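## Task

Put plate M06 down flat so that it sits properly within the locators of nest N1, while plate M09 stays in nest N2 just as it is now. It only counts if the plates stay put without the robot holding them. Finish by releasing the plate and pulling the gripper away.

## Robot and tools

ROBOT. Two six-joint xArm arms, left_arm and right_arm, each with a parallel two-finger gripper. Base (URDF root) positions in the scene frame: left_arm (+0.027, +0.342, 0) m with quat_wxyz (+0.996, 0, 0, -0.087); right_arm (-0.039, -0.379, 0) m with quat_wxyz (+1.000, 0, 0, +0.029). Either arm may be used; the idle one can be parked out of the way. The arms must never collide or push on each other.

FRAMES. The scene frame has its origin on the table surface midway between the arms, +z up, +x pointing out across the table, and left_arm on the +y side. The names left and right do not refer to image sides. Each gripper has its own axes: the fingers extend along its +z and close along its y. The reported end_effector_position is the spot between the pads when closed, roughly 2 cm short of the fingertips; closing pushes the tips about 10 mm further along +z. Printed hand positions can be slightly off, more so when the arm reaches far.

GRIPPER. Maximum opening is 84 mm. Grasp a plate across its width, on the body above its flange. Do not drive a finger pad down over a base flange: it can jam there and may stay stuck even after opening. Opening values are absolute: +1 fully open (0.084 m), -1 closed. To keep hold, command an opening clearly smaller than the grip_measured value in the latest result; a bigger gap squeezes harder (about 24 N per pad at most). Closing fast can press harder than that. Echoing grip_measured back still holds a part up to about 6 cm wide, but wider parts may slip. Held parts are sometimes briefly tugged.

execute_actions(actions). actions is a list of actions, run in sequence; an empty list just returns the current state and images. Each action is a table of at most 15 rows; each row lasts one control step of 1/30 s, and if fewer than 15 rows are given the last row repeats to fill 15 steps. A row is always 14 numbers in [-1, 1]: dx, dy, dz, rx, ry, rz, opening for left_arm, followed by the same seven for right_arm. The first six of each arm are an offset (not a pose) from that gripper's measured pose at the start of the action, expressed in the gripper's own axes; every row is counted from that same start, not from the row before. For the first action of a call the start is the last pose reported in this scene. Scale: 1.0 equals 0.6 m of travel or 180 degrees; rx, ry, rz form a single rotation vector. Each step the command is clipped to within 70 mm and 16 degrees of the measured pose, so a large offset may need several actions; after an action the arm stops at its last clipped pose.

move(target, speed, blocking). target is one 14-number row laid out as above, offsets measured from the pose in the latest result that shows one; the opening is applied when the move begins. Each gripper follows a straight line toward its goal, arms finishing together, over 0.5 to 10 s (cut off at 10 s). speed is the top path speed in m/s, 0.002 to 0.5, default 0.25; turning is capped at twice that in rad/s. Paths ignore obstacles and the other arm; grippers may lag, stray or overshoot speed, especially near full extension. Faster contact hits harder, and aiming further beyond a contact presses harder. With blocking=false the result comes after 0.5 s while motion continues; check it with wait(0), and end it with stop before sending new rows or moves. The result adds a move: line with the ending (done, off_target, moving, held, fault), any limits (paced means the sent pose was clipped; held means a check blocked steps, after which the arm may suddenly go fast) and each gripper's distance from its goal. If only one arm is named, the other finished normally.

wait(seconds): 0 to 10 s, arms keep their last commands; returns early when a running move ends. stop(): brakes a running move; it needs room, and fingers keep moving. zoom_image(camera, region): closer look at the latest frame of cam_head_left, cam_head_right, cam_high, cam_low, cam_left_wrist or cam_right_wrist (each 896x504); region is [x0, y0, x1, y1] in pixels from the top-left, at most 504 by 504. read_manual(section): only "licences", no motion. finished_scene(scene): give the current scene number to end it irrevocably; the result reports success and may start the next scene with a new task.

RESULTS. Each arm's line gives position (m), quat_wxyz and linear and angular velocities in the scene frame. Hand target lines show where the controller is steering. A pose unreachable line means the clearance check altered or blocked that arm's command. Joint torques are total drive outputs with offsets and noise, nonzero even in free air. MOTOR HOT appears from 65 °C; at 80 °C an OVER-TEMPERATURE FAULT brakes that arm until it cools. Holding loads heats motors, even while you are thinking, since the simulation keeps running and the robot holds its last command.

LIMITS AND CAUTIONS. Joint ranges (rad): waist and forearm roll and wrist roll -6.283 to 6.283, shoulder -2.059 to 2.094, elbow -3.927 to 0.192, wrist pitch -1.693 to 3.142. Load limits (N m): waist 43.5, shoulder 43.5, elbow 26.1, forearm roll 26.1, wrist pitch 17.4, wrist roll 17.4, held weight included. Reaching one triggers a TORQUE FAULT: the arm backs off, freezes 10 s and drops the rest of the call. Pushing into something rigid keeps building force while the hand falls short of its goal; zero offsets do not relieve it, moving that hand away does. For an arm meant to stay still, send the offset back to its desired pose in the first call of a reply and zeros afterwards, plus its proper opening. Never let anything fall or be knocked off the table, and avoid drops, slips, slams and hard pushes. Smooth, quick, low-effort motion is preferred.

Each tool is called after ">>>" as name(argument=value, ...), one argument or row to a line, values as JSON.

## Session

>>> execute_actions(
  actions=[],
)

Scene clock: 0.00 s.
left_arm: end_effector_position=(+0.1036, +0.6636, +0.3577) grip_measured=+1.00 end_effector_quat_wxyz=(-0.273, +0.669, +0.486, -0.492) end_effector_velocity=(+0.000, -0.000, -0.000) end_effector_angular_velocity=(-0.000, -0.002, +0.001) | right_arm: end_effector_position=(+0.3598, -0.3555, +0.2500) grip_measured=+1.00 end_effector_quat_wxyz=(+0.001, +1.000, +0.029, +0.000) end_effector_velocity=(+0.000, -0.000, +0.000) end_effector_angular_velocity=(+0.000, -0.001, -0.001)
Joint positions: left_arm=[ 0.962  0.057 -1.271  0.762  2.163 -0.365  0.084] | right_arm=[ 0.003 -0.267 -0.927 -0.002  1.193  0.002  0.084]
Joint velocities: left_arm=[ 0.    -0.    -0.001 -0.002 -0.    -0.001 -0.   ] | right_arm=[-0.001  0.    -0.    -0.    -0.     0.    -0.   ]
Joint torques (N m, as the arm reports them, + toward a larger angle): no reading
Hand target (left_arm): +0.104, +0.664, +0.358; -0.273, +0.669, +0.486, -0.492
Hand target (right_arm): +0.360, -0.355, +0.250; +0.001, +1.000, +0.029, +0.000

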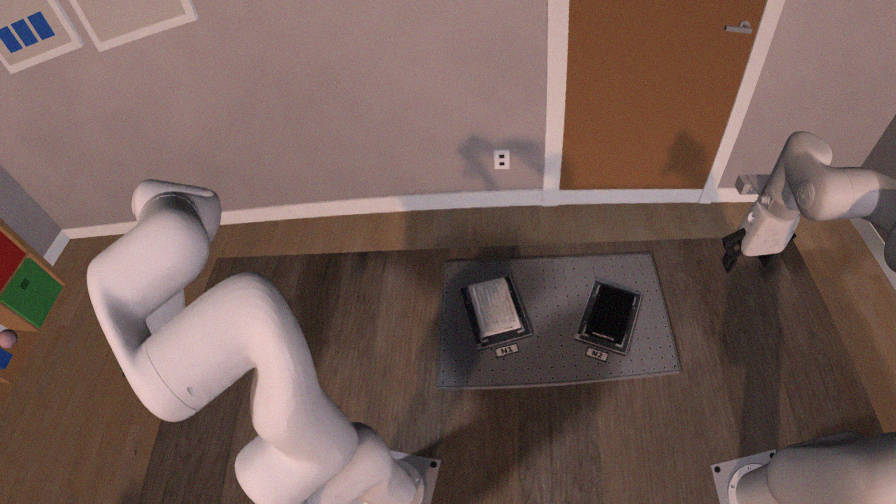

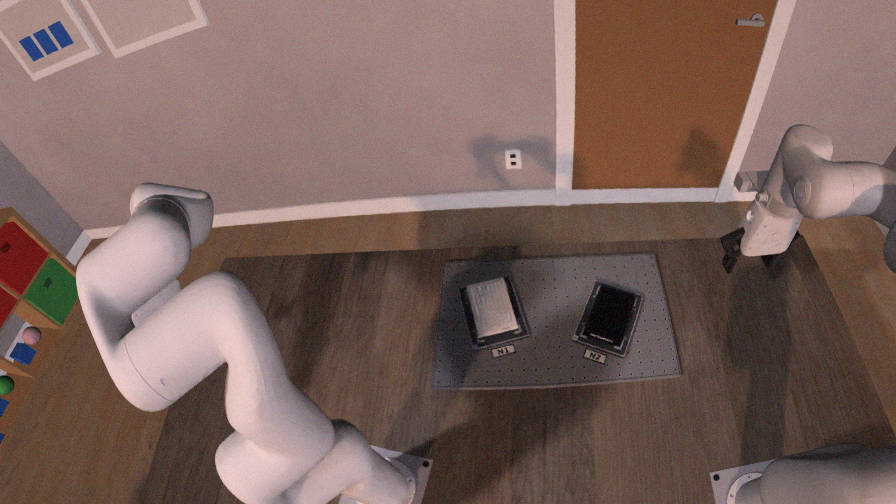

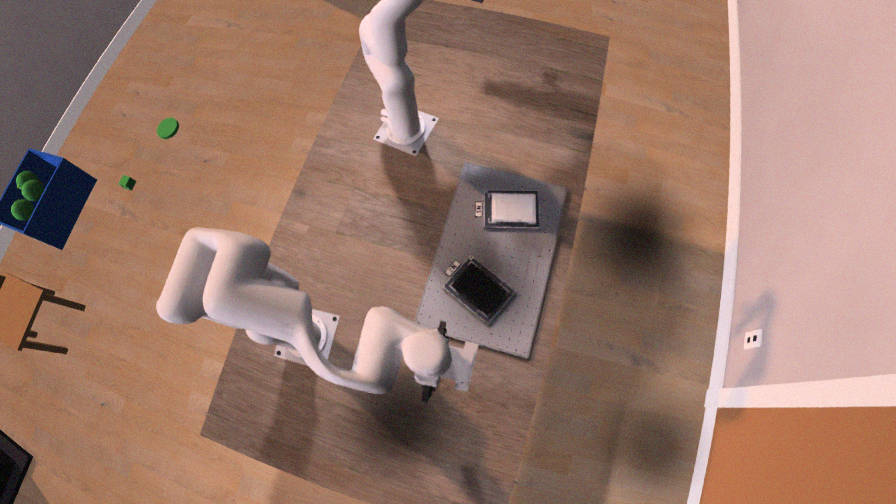

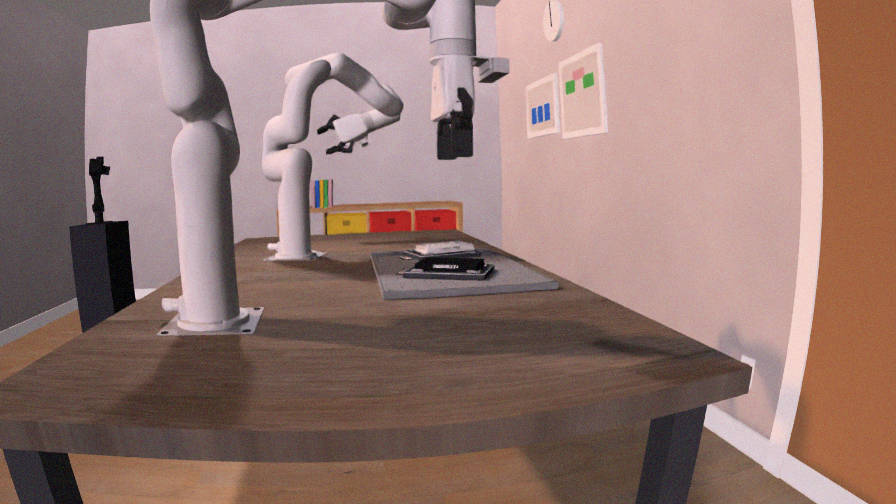

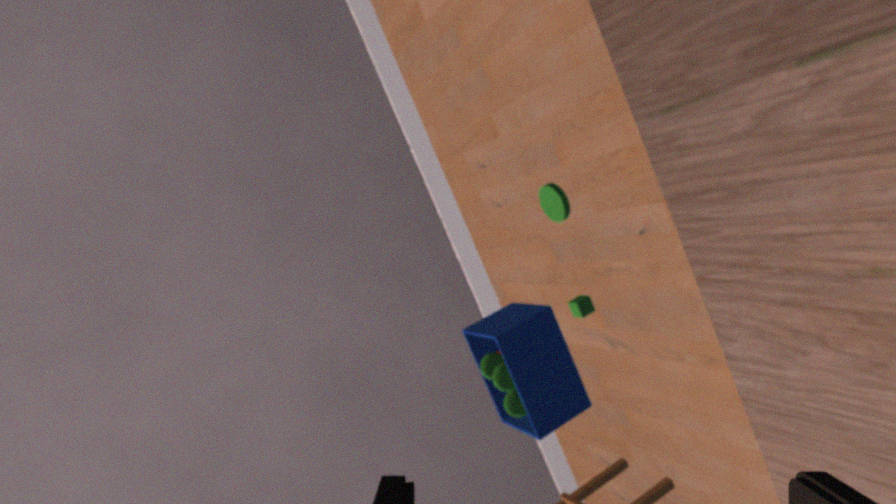

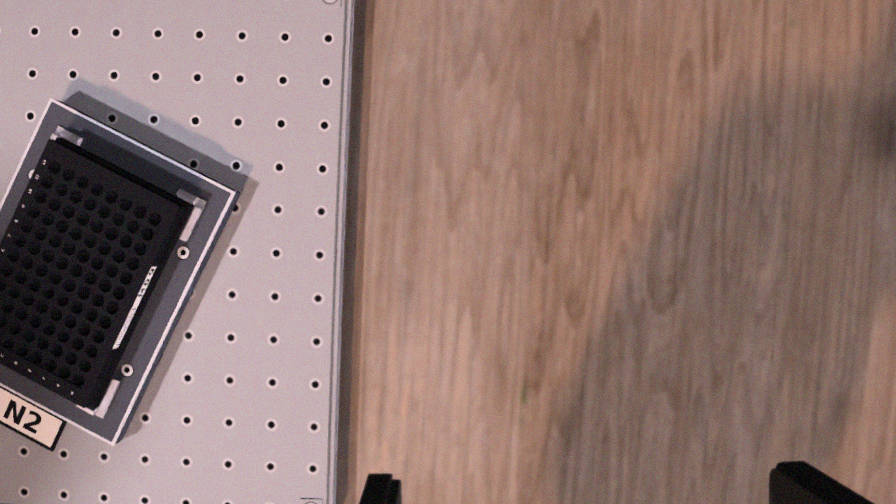

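>>> move(
  target=[-0.762,0.617,-0.244,-0.196,0.353,0.349,1,-0.1,0.25,0,0,0,0,1],
  speed=0.4,
)

Scene clock: 22.57 s.
left_arm: end_effector_position=(+0.3621, +0.1195, +0.2812) grip_measured=+1.00 end_effector_quat_wxyz=(+0.001, +1.000, +0.002, +0.002) end_effector_velocity=(-0.001, -0.001, -0.001) end_effector_angular_velocity=(+0.002, +0.003, -0.003) | right_arm: end_effector_position=(+0.3087, -0.5090, +0.2502) grip_measured=+1.00 end_effector_quat_wxyz=(+0.002, +1.000, +0.029, -0.000) end_effector_velocity=(-0.000, -0.001, -0.000) end_effector_angular_velocity=(+0.000, +0.000, -0.002)
Joint positions: left_arm=[-0.411 -0.275 -1.008 -0.001  1.279 -0.589  0.084] | right_arm=[-0.413 -0.368 -0.837 -0.004  1.204 -0.413  0.084]
Joint velocities: left_arm=[-0.002  0.002  0.001 -0.001  0.     0.001 -0.   ] | right_arm=[-0.002  0.     0.     0.     0.     0.     0.   ]
Joint torques (N m, as the arm reports them, + toward a larger angle): left_arm=[  0.22 -19.8  -13.03  -0.99  -1.11   0.11] | right_arm=[ -0.57  -8.59 -14.91  -0.92  -1.94   0.04]
Hand target (left_arm): +0.362, +0.119, +0.281; +0.001, +1.000, +0.001, +0.001
Hand target (right_arm): +0.309, -0.509, +0.250; +0.002, +1.000, +0.029, -0.000
Off the commanded pose (left_arm): 0.003 m, 0 deg.
Off the commanded pose (right_arm): 0.000 m, 0 deg.
move: done

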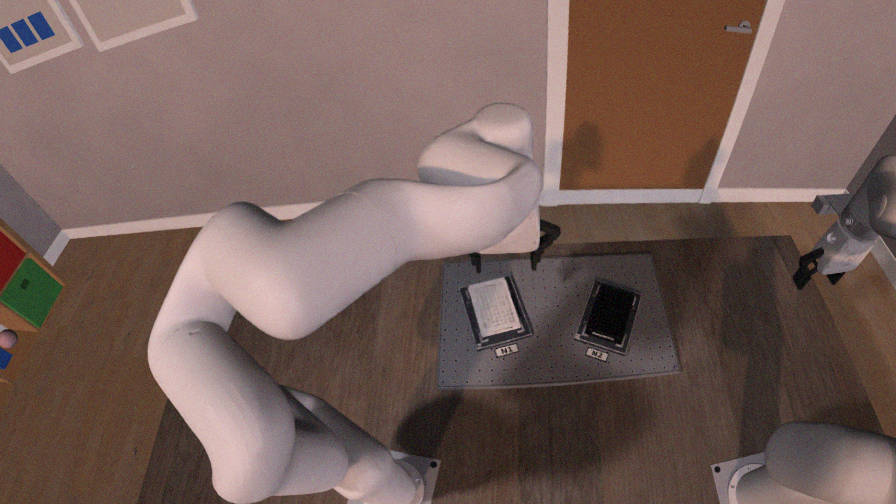

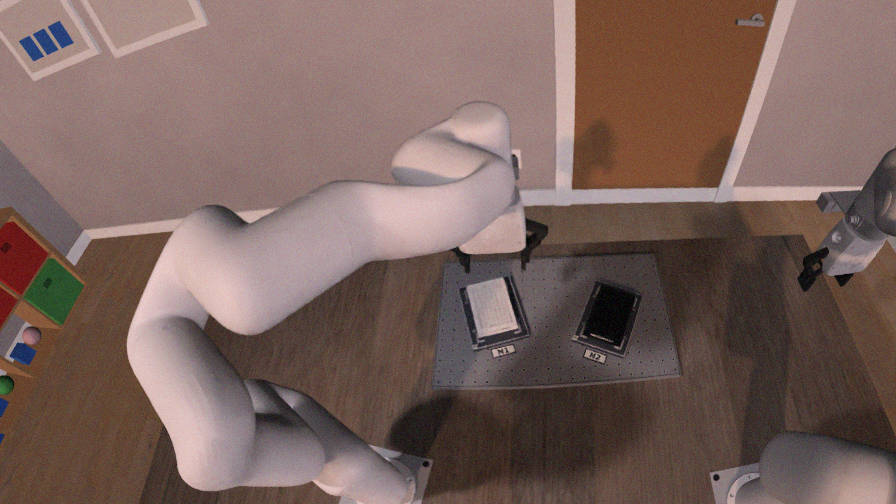

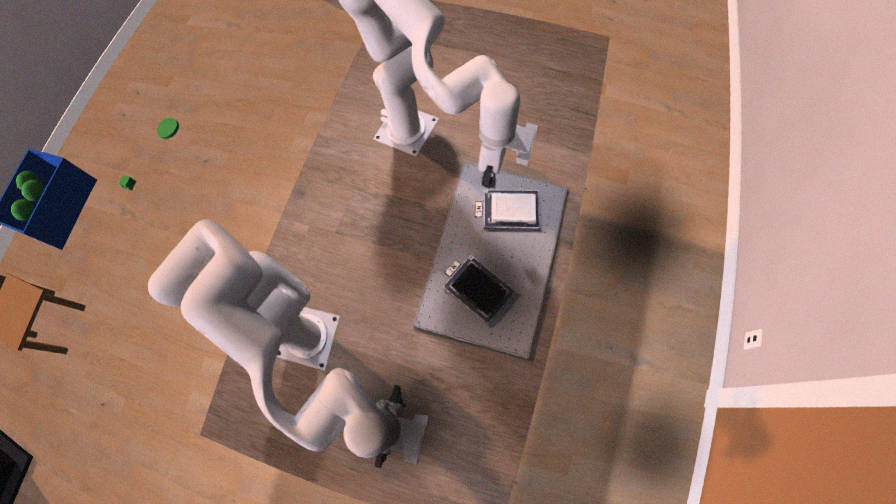

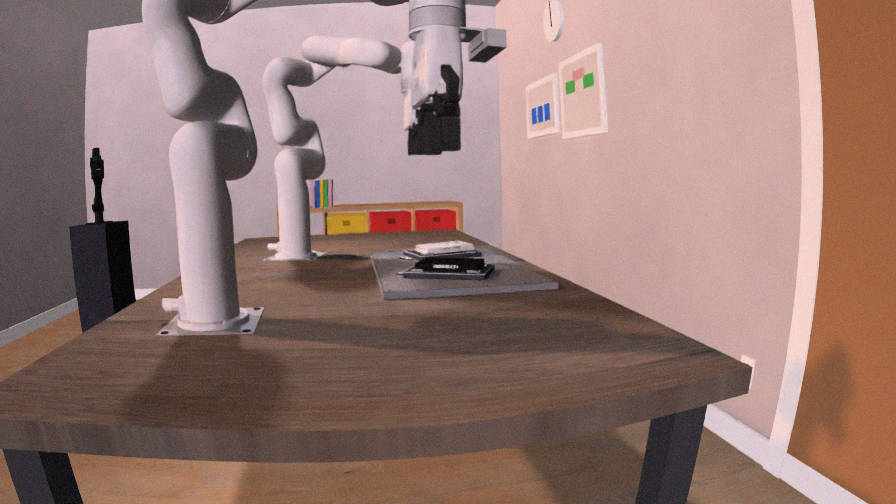

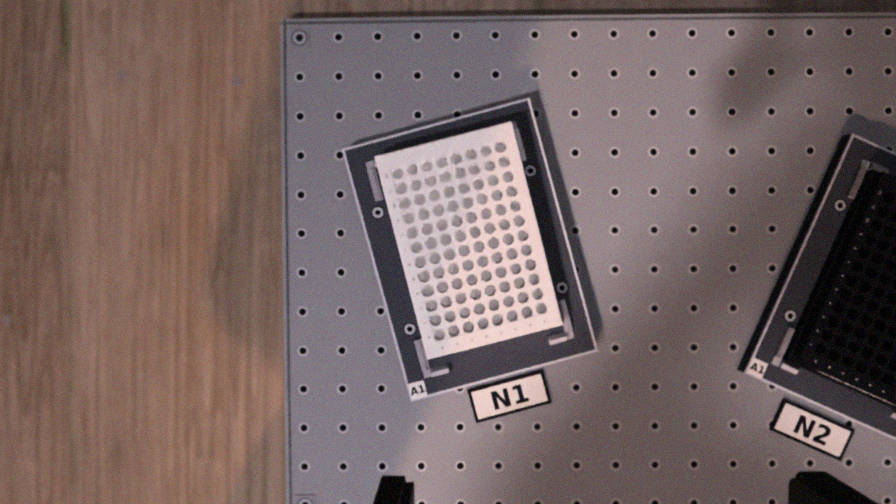

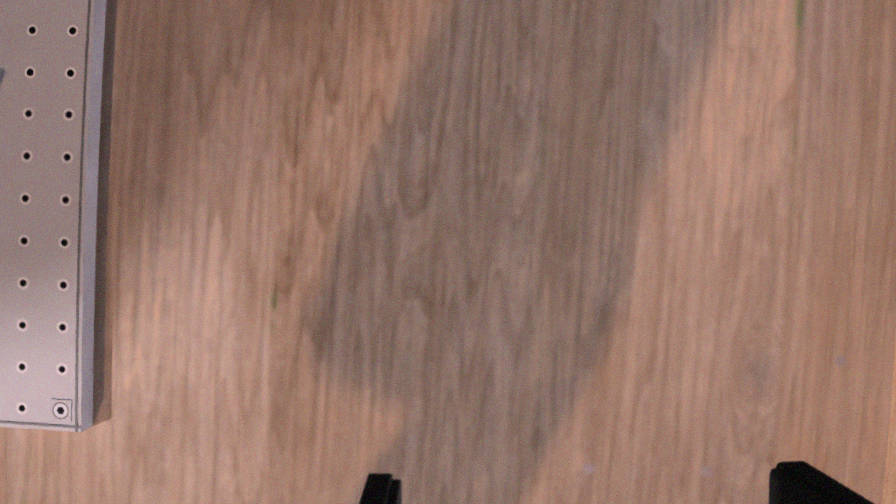

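>>> zoom_image(
  camera="cam_left_wrist",
  region=[320,80,640,410],
)

>>> zoom_image(
  camera="cam_low",
  region=[380,225,520,295],
)

Region (320, 80, 640, 410) of cam_left_wrist's 896x504 image, scaled by 1.527, with more detail than that image has; it fills the left 489 columns of this view, and the rest is white.

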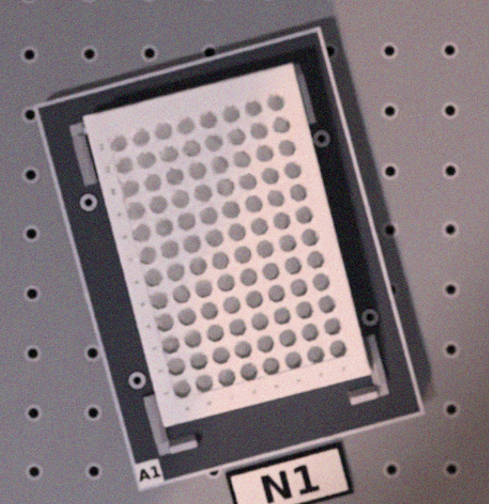

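Region (380, 225, 520, 295) of cam_low's 896x504 image, scaled by 3.600, with more detail than that image has.

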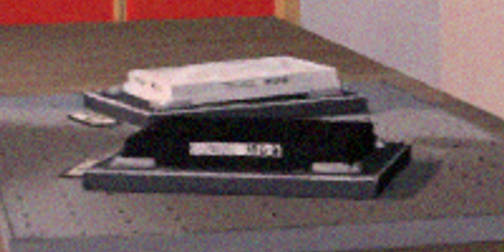

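>>> move(
  target=[0.125,-0.033,0.25,0,0,-0.072,1,0,0,0,0,0,0,1],
)

Scene clock: 36.90 s.
left_arm: end_effector_position=(+0.4373, +0.1386, +0.1317) grip_measured=+1.00 end_effector_quat_wxyz=(+0.002, +0.993, +0.114, +0.002) end_effector_velocity=(-0.002, +0.002, -0.004) end_effector_angular_velocity=(+0.005, +0.008, +0.004) | right_arm: end_effector_position=(+0.3087, -0.5090, +0.2502) grip_measured=+1.00 end_effector_quat_wxyz=(+0.002, +1.000, +0.029, -0.000) end_effector_velocity=(-0.000, -0.000, -0.000) end_effector_angular_velocity=(-0.000, +0.000, -0.001)
Joint positions: left_arm=[-0.285  0.059 -0.918 -0.002  0.854 -0.686  0.084] | right_arm=[-0.413 -0.368 -0.837 -0.004  1.204 -0.413  0.084]
Joint velocities: left_arm=[ 0.001  0.007  0.003  0.001  0.    -0.003 -0.   ] | right_arm=[-0.    -0.     0.    -0.     0.     0.001  0.   ]
Joint torques (N m, as the arm reports them, + toward a larger angle): left_arm=[  0.73 -27.88 -12.26  -0.68  -1.27   0.08] | right_arm=[ -0.29  -8.81 -14.82  -0.45  -1.97   0.24]
Hand target (left_arm): +0.437, +0.139, +0.131; +0.002, +0.993, +0.114, +0.001
Hand target (right_arm): +0.309, -0.509, +0.250; +0.002, +1.000, +0.029, -0.000
Off the commanded pose (left_arm): 0.001 m, 0 deg.
Off the commanded pose (right_arm): 0.000 m, 0 deg.
move: done

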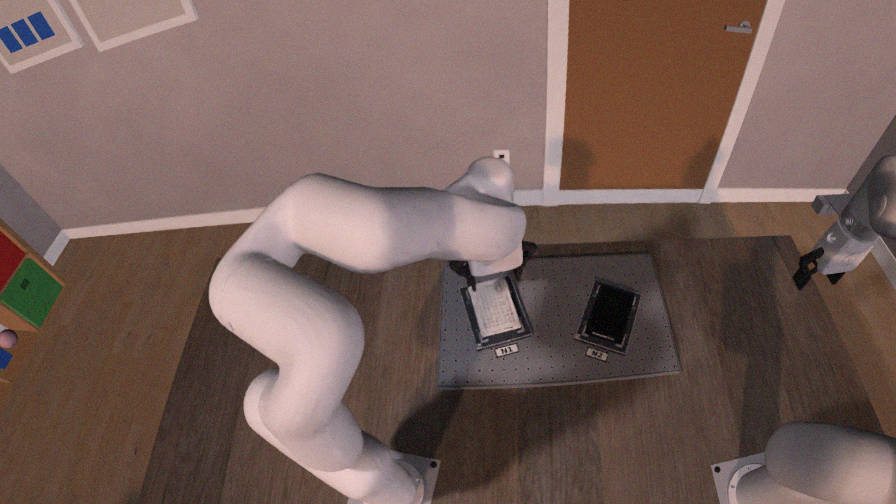

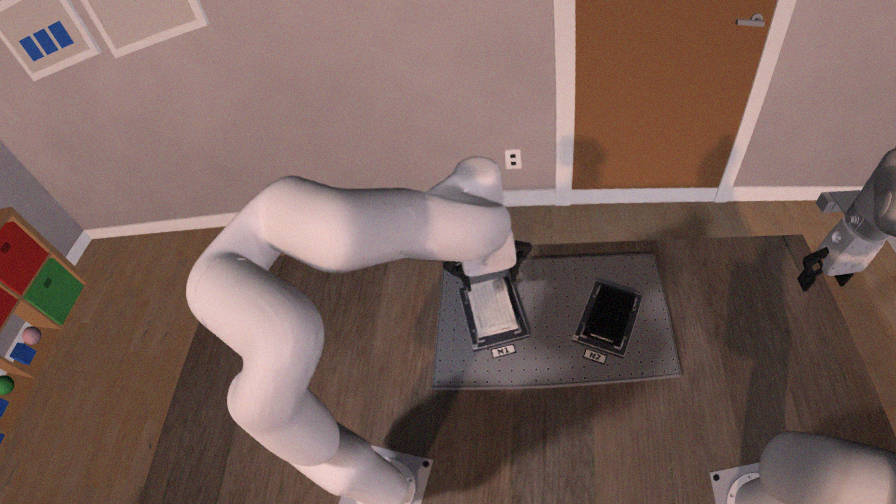

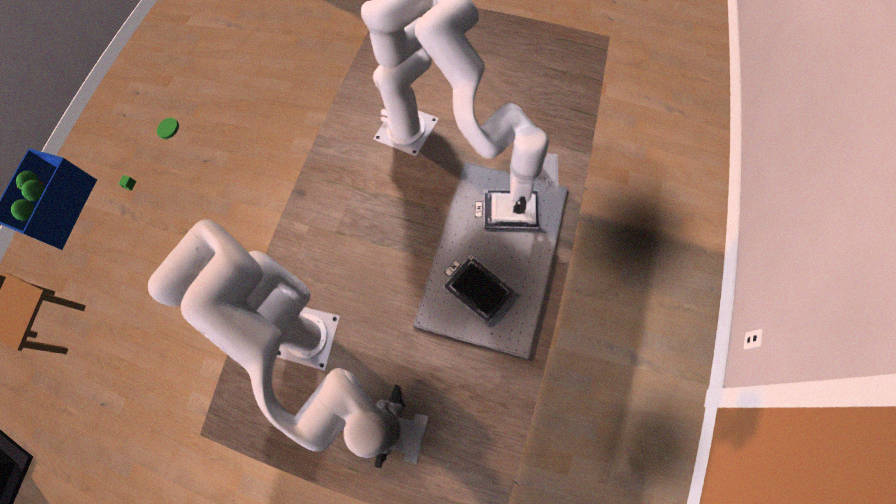

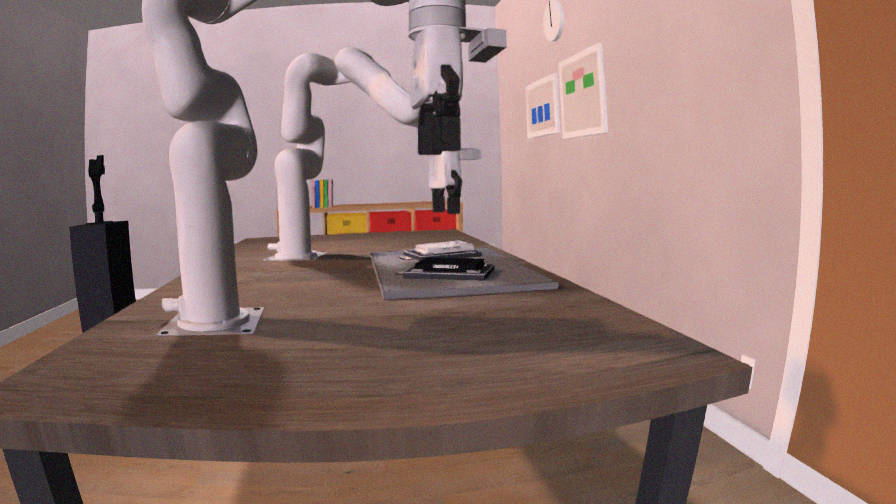

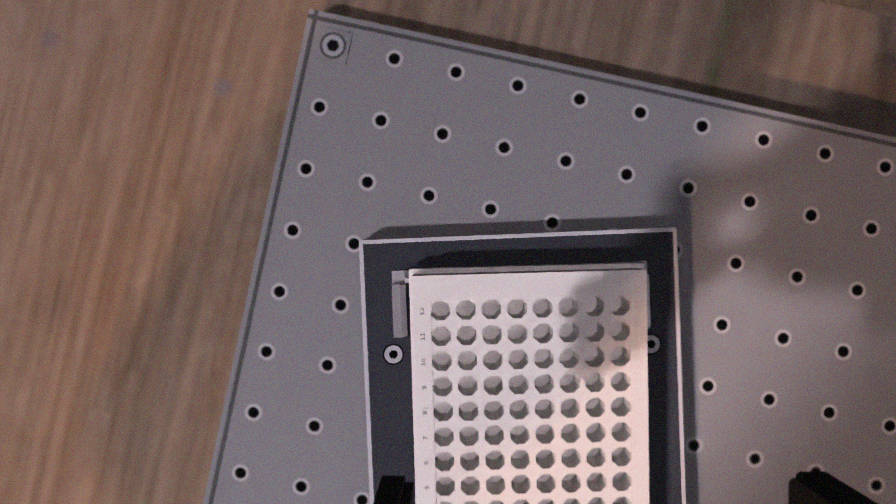

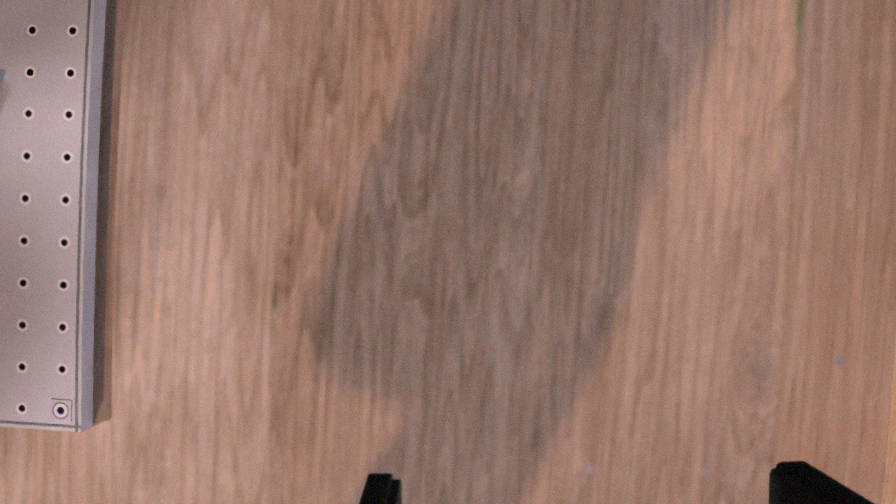

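>>> move(
  target=[0,-0.007,0.105,0,0,-0.01,1,0,0,0,0,0,0,1],
  speed=0.1,
)

>>> zoom_image(
  camera="cam_low",
  region=[380,190,520,290],
)

Scene clock: 44.60 s.
left_arm: end_effector_position=(+0.4367, +0.1422, +0.0691) grip_measured=+1.00 end_effector_quat_wxyz=(+0.003, +0.992, +0.129, +0.002) end_effector_velocity=(-0.002, +0.001, -0.002) end_effector_angular_velocity=(+0.002, +0.004, -0.002) | right_arm: end_effector_position=(+0.3087, -0.5090, +0.2502) grip_measured=+1.00 end_effector_quat_wxyz=(+0.002, +1.000, +0.029, -0.000) end_effector_velocity=(-0.000, -0.000, +0.000) end_effector_angular_velocity=(-0.000, -0.000, -0.002)
Joint positions: left_arm=[-0.278  0.175 -0.855 -0.003  0.673 -0.71   0.084] | right_arm=[-0.413 -0.368 -0.837 -0.004  1.204 -0.413  0.084]
Joint velocities: left_arm=[-0.     0.002  0.003  0.    -0.     0.002 -0.   ] | right_arm=[-0.001  0.    -0.     0.     0.     0.001  0.   ]
Joint torques (N m, as the arm reports them, + toward a larger angle): left_arm=[  0.84 -28.31 -10.99  -1.12  -0.9   -0.02] | right_arm=[ -0.02  -8.48 -15.08  -0.77  -2.05   0.1 ]
Hand target (left_arm): +0.436, +0.142, +0.069; +0.002, +0.992, +0.129, +0.002
Hand target (right_arm): +0.309, -0.509, +0.250; +0.002, +1.000, +0.029, -0.000
Off the commanded pose (left_arm): 0.001 m, 0 deg.
Off the commanded pose (right_arm): 0.000 m, 0 deg.
move: done

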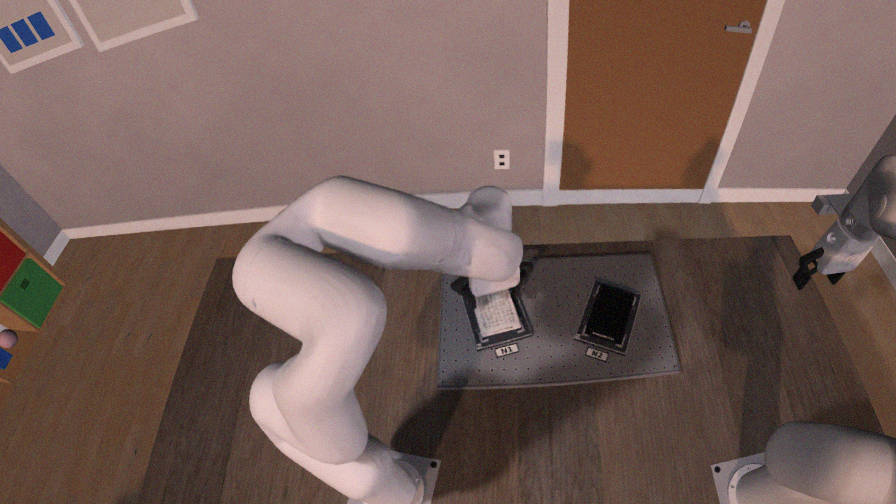

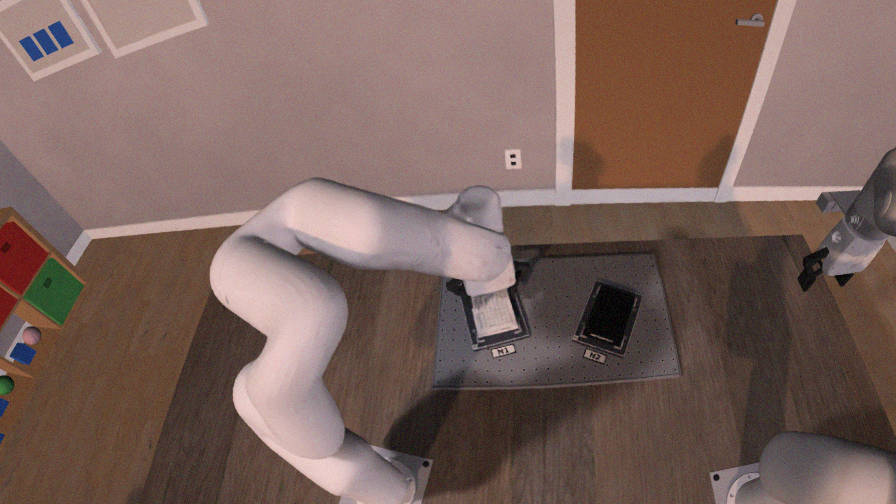

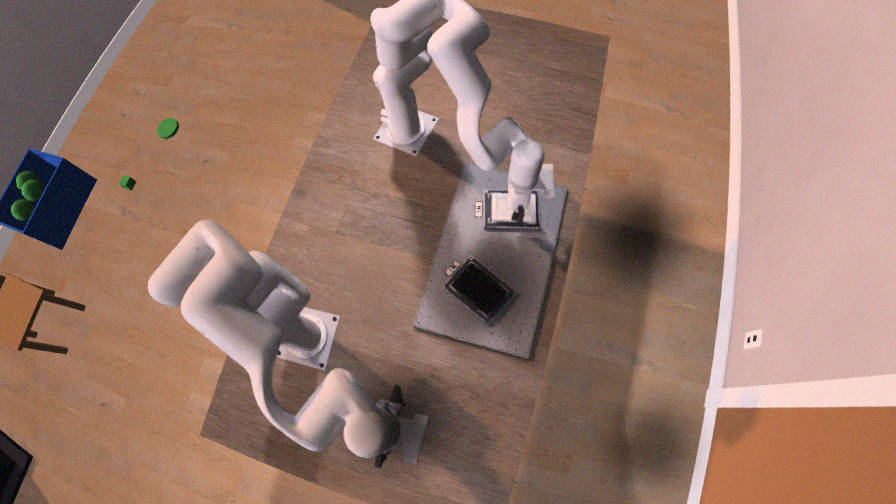

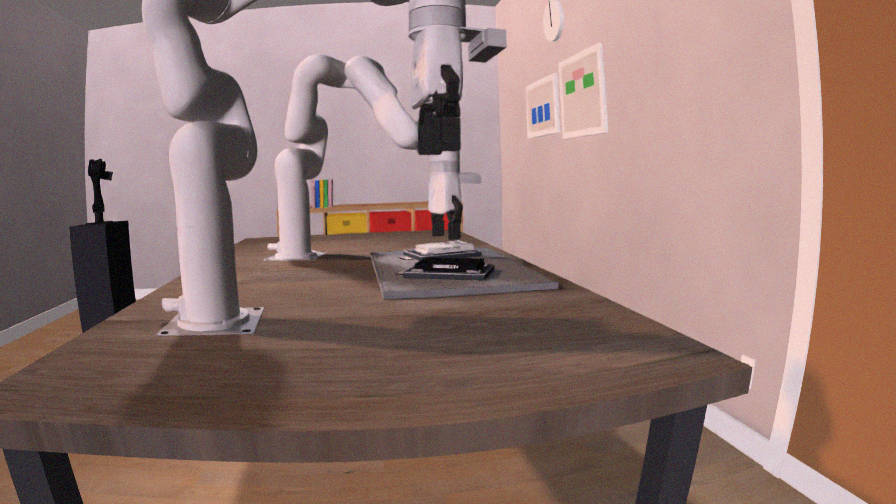

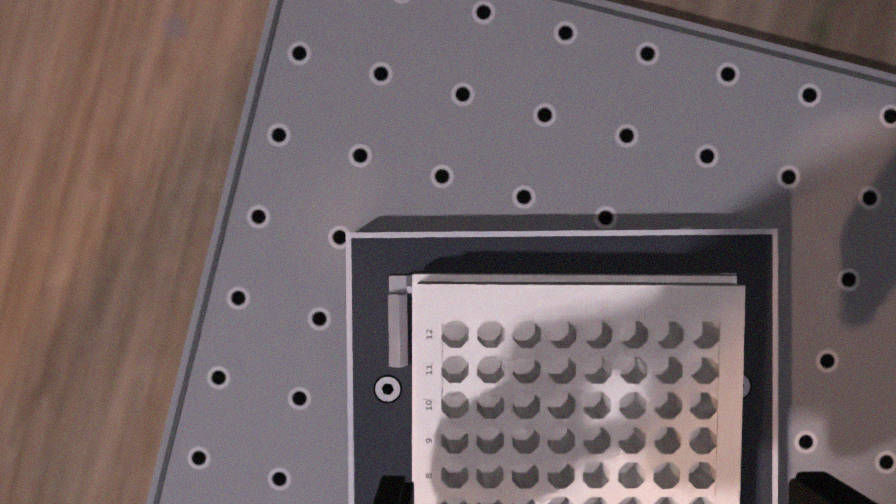

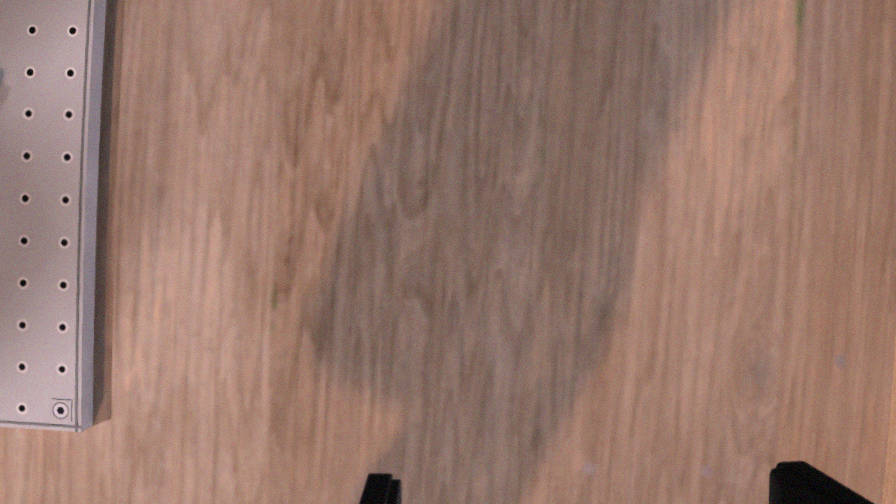

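Region (380, 190, 520, 290) of cam_low's 896x504 image, scaled by 3.600, with more detail than that image has; it fills the top 360 rows of this view, and the rest is white.

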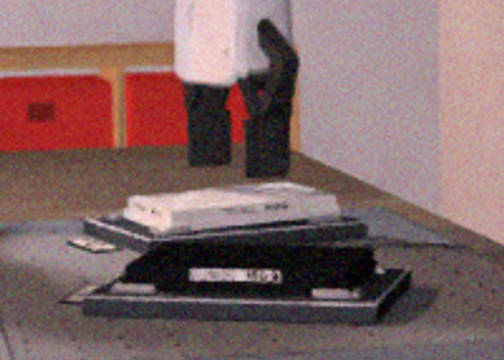

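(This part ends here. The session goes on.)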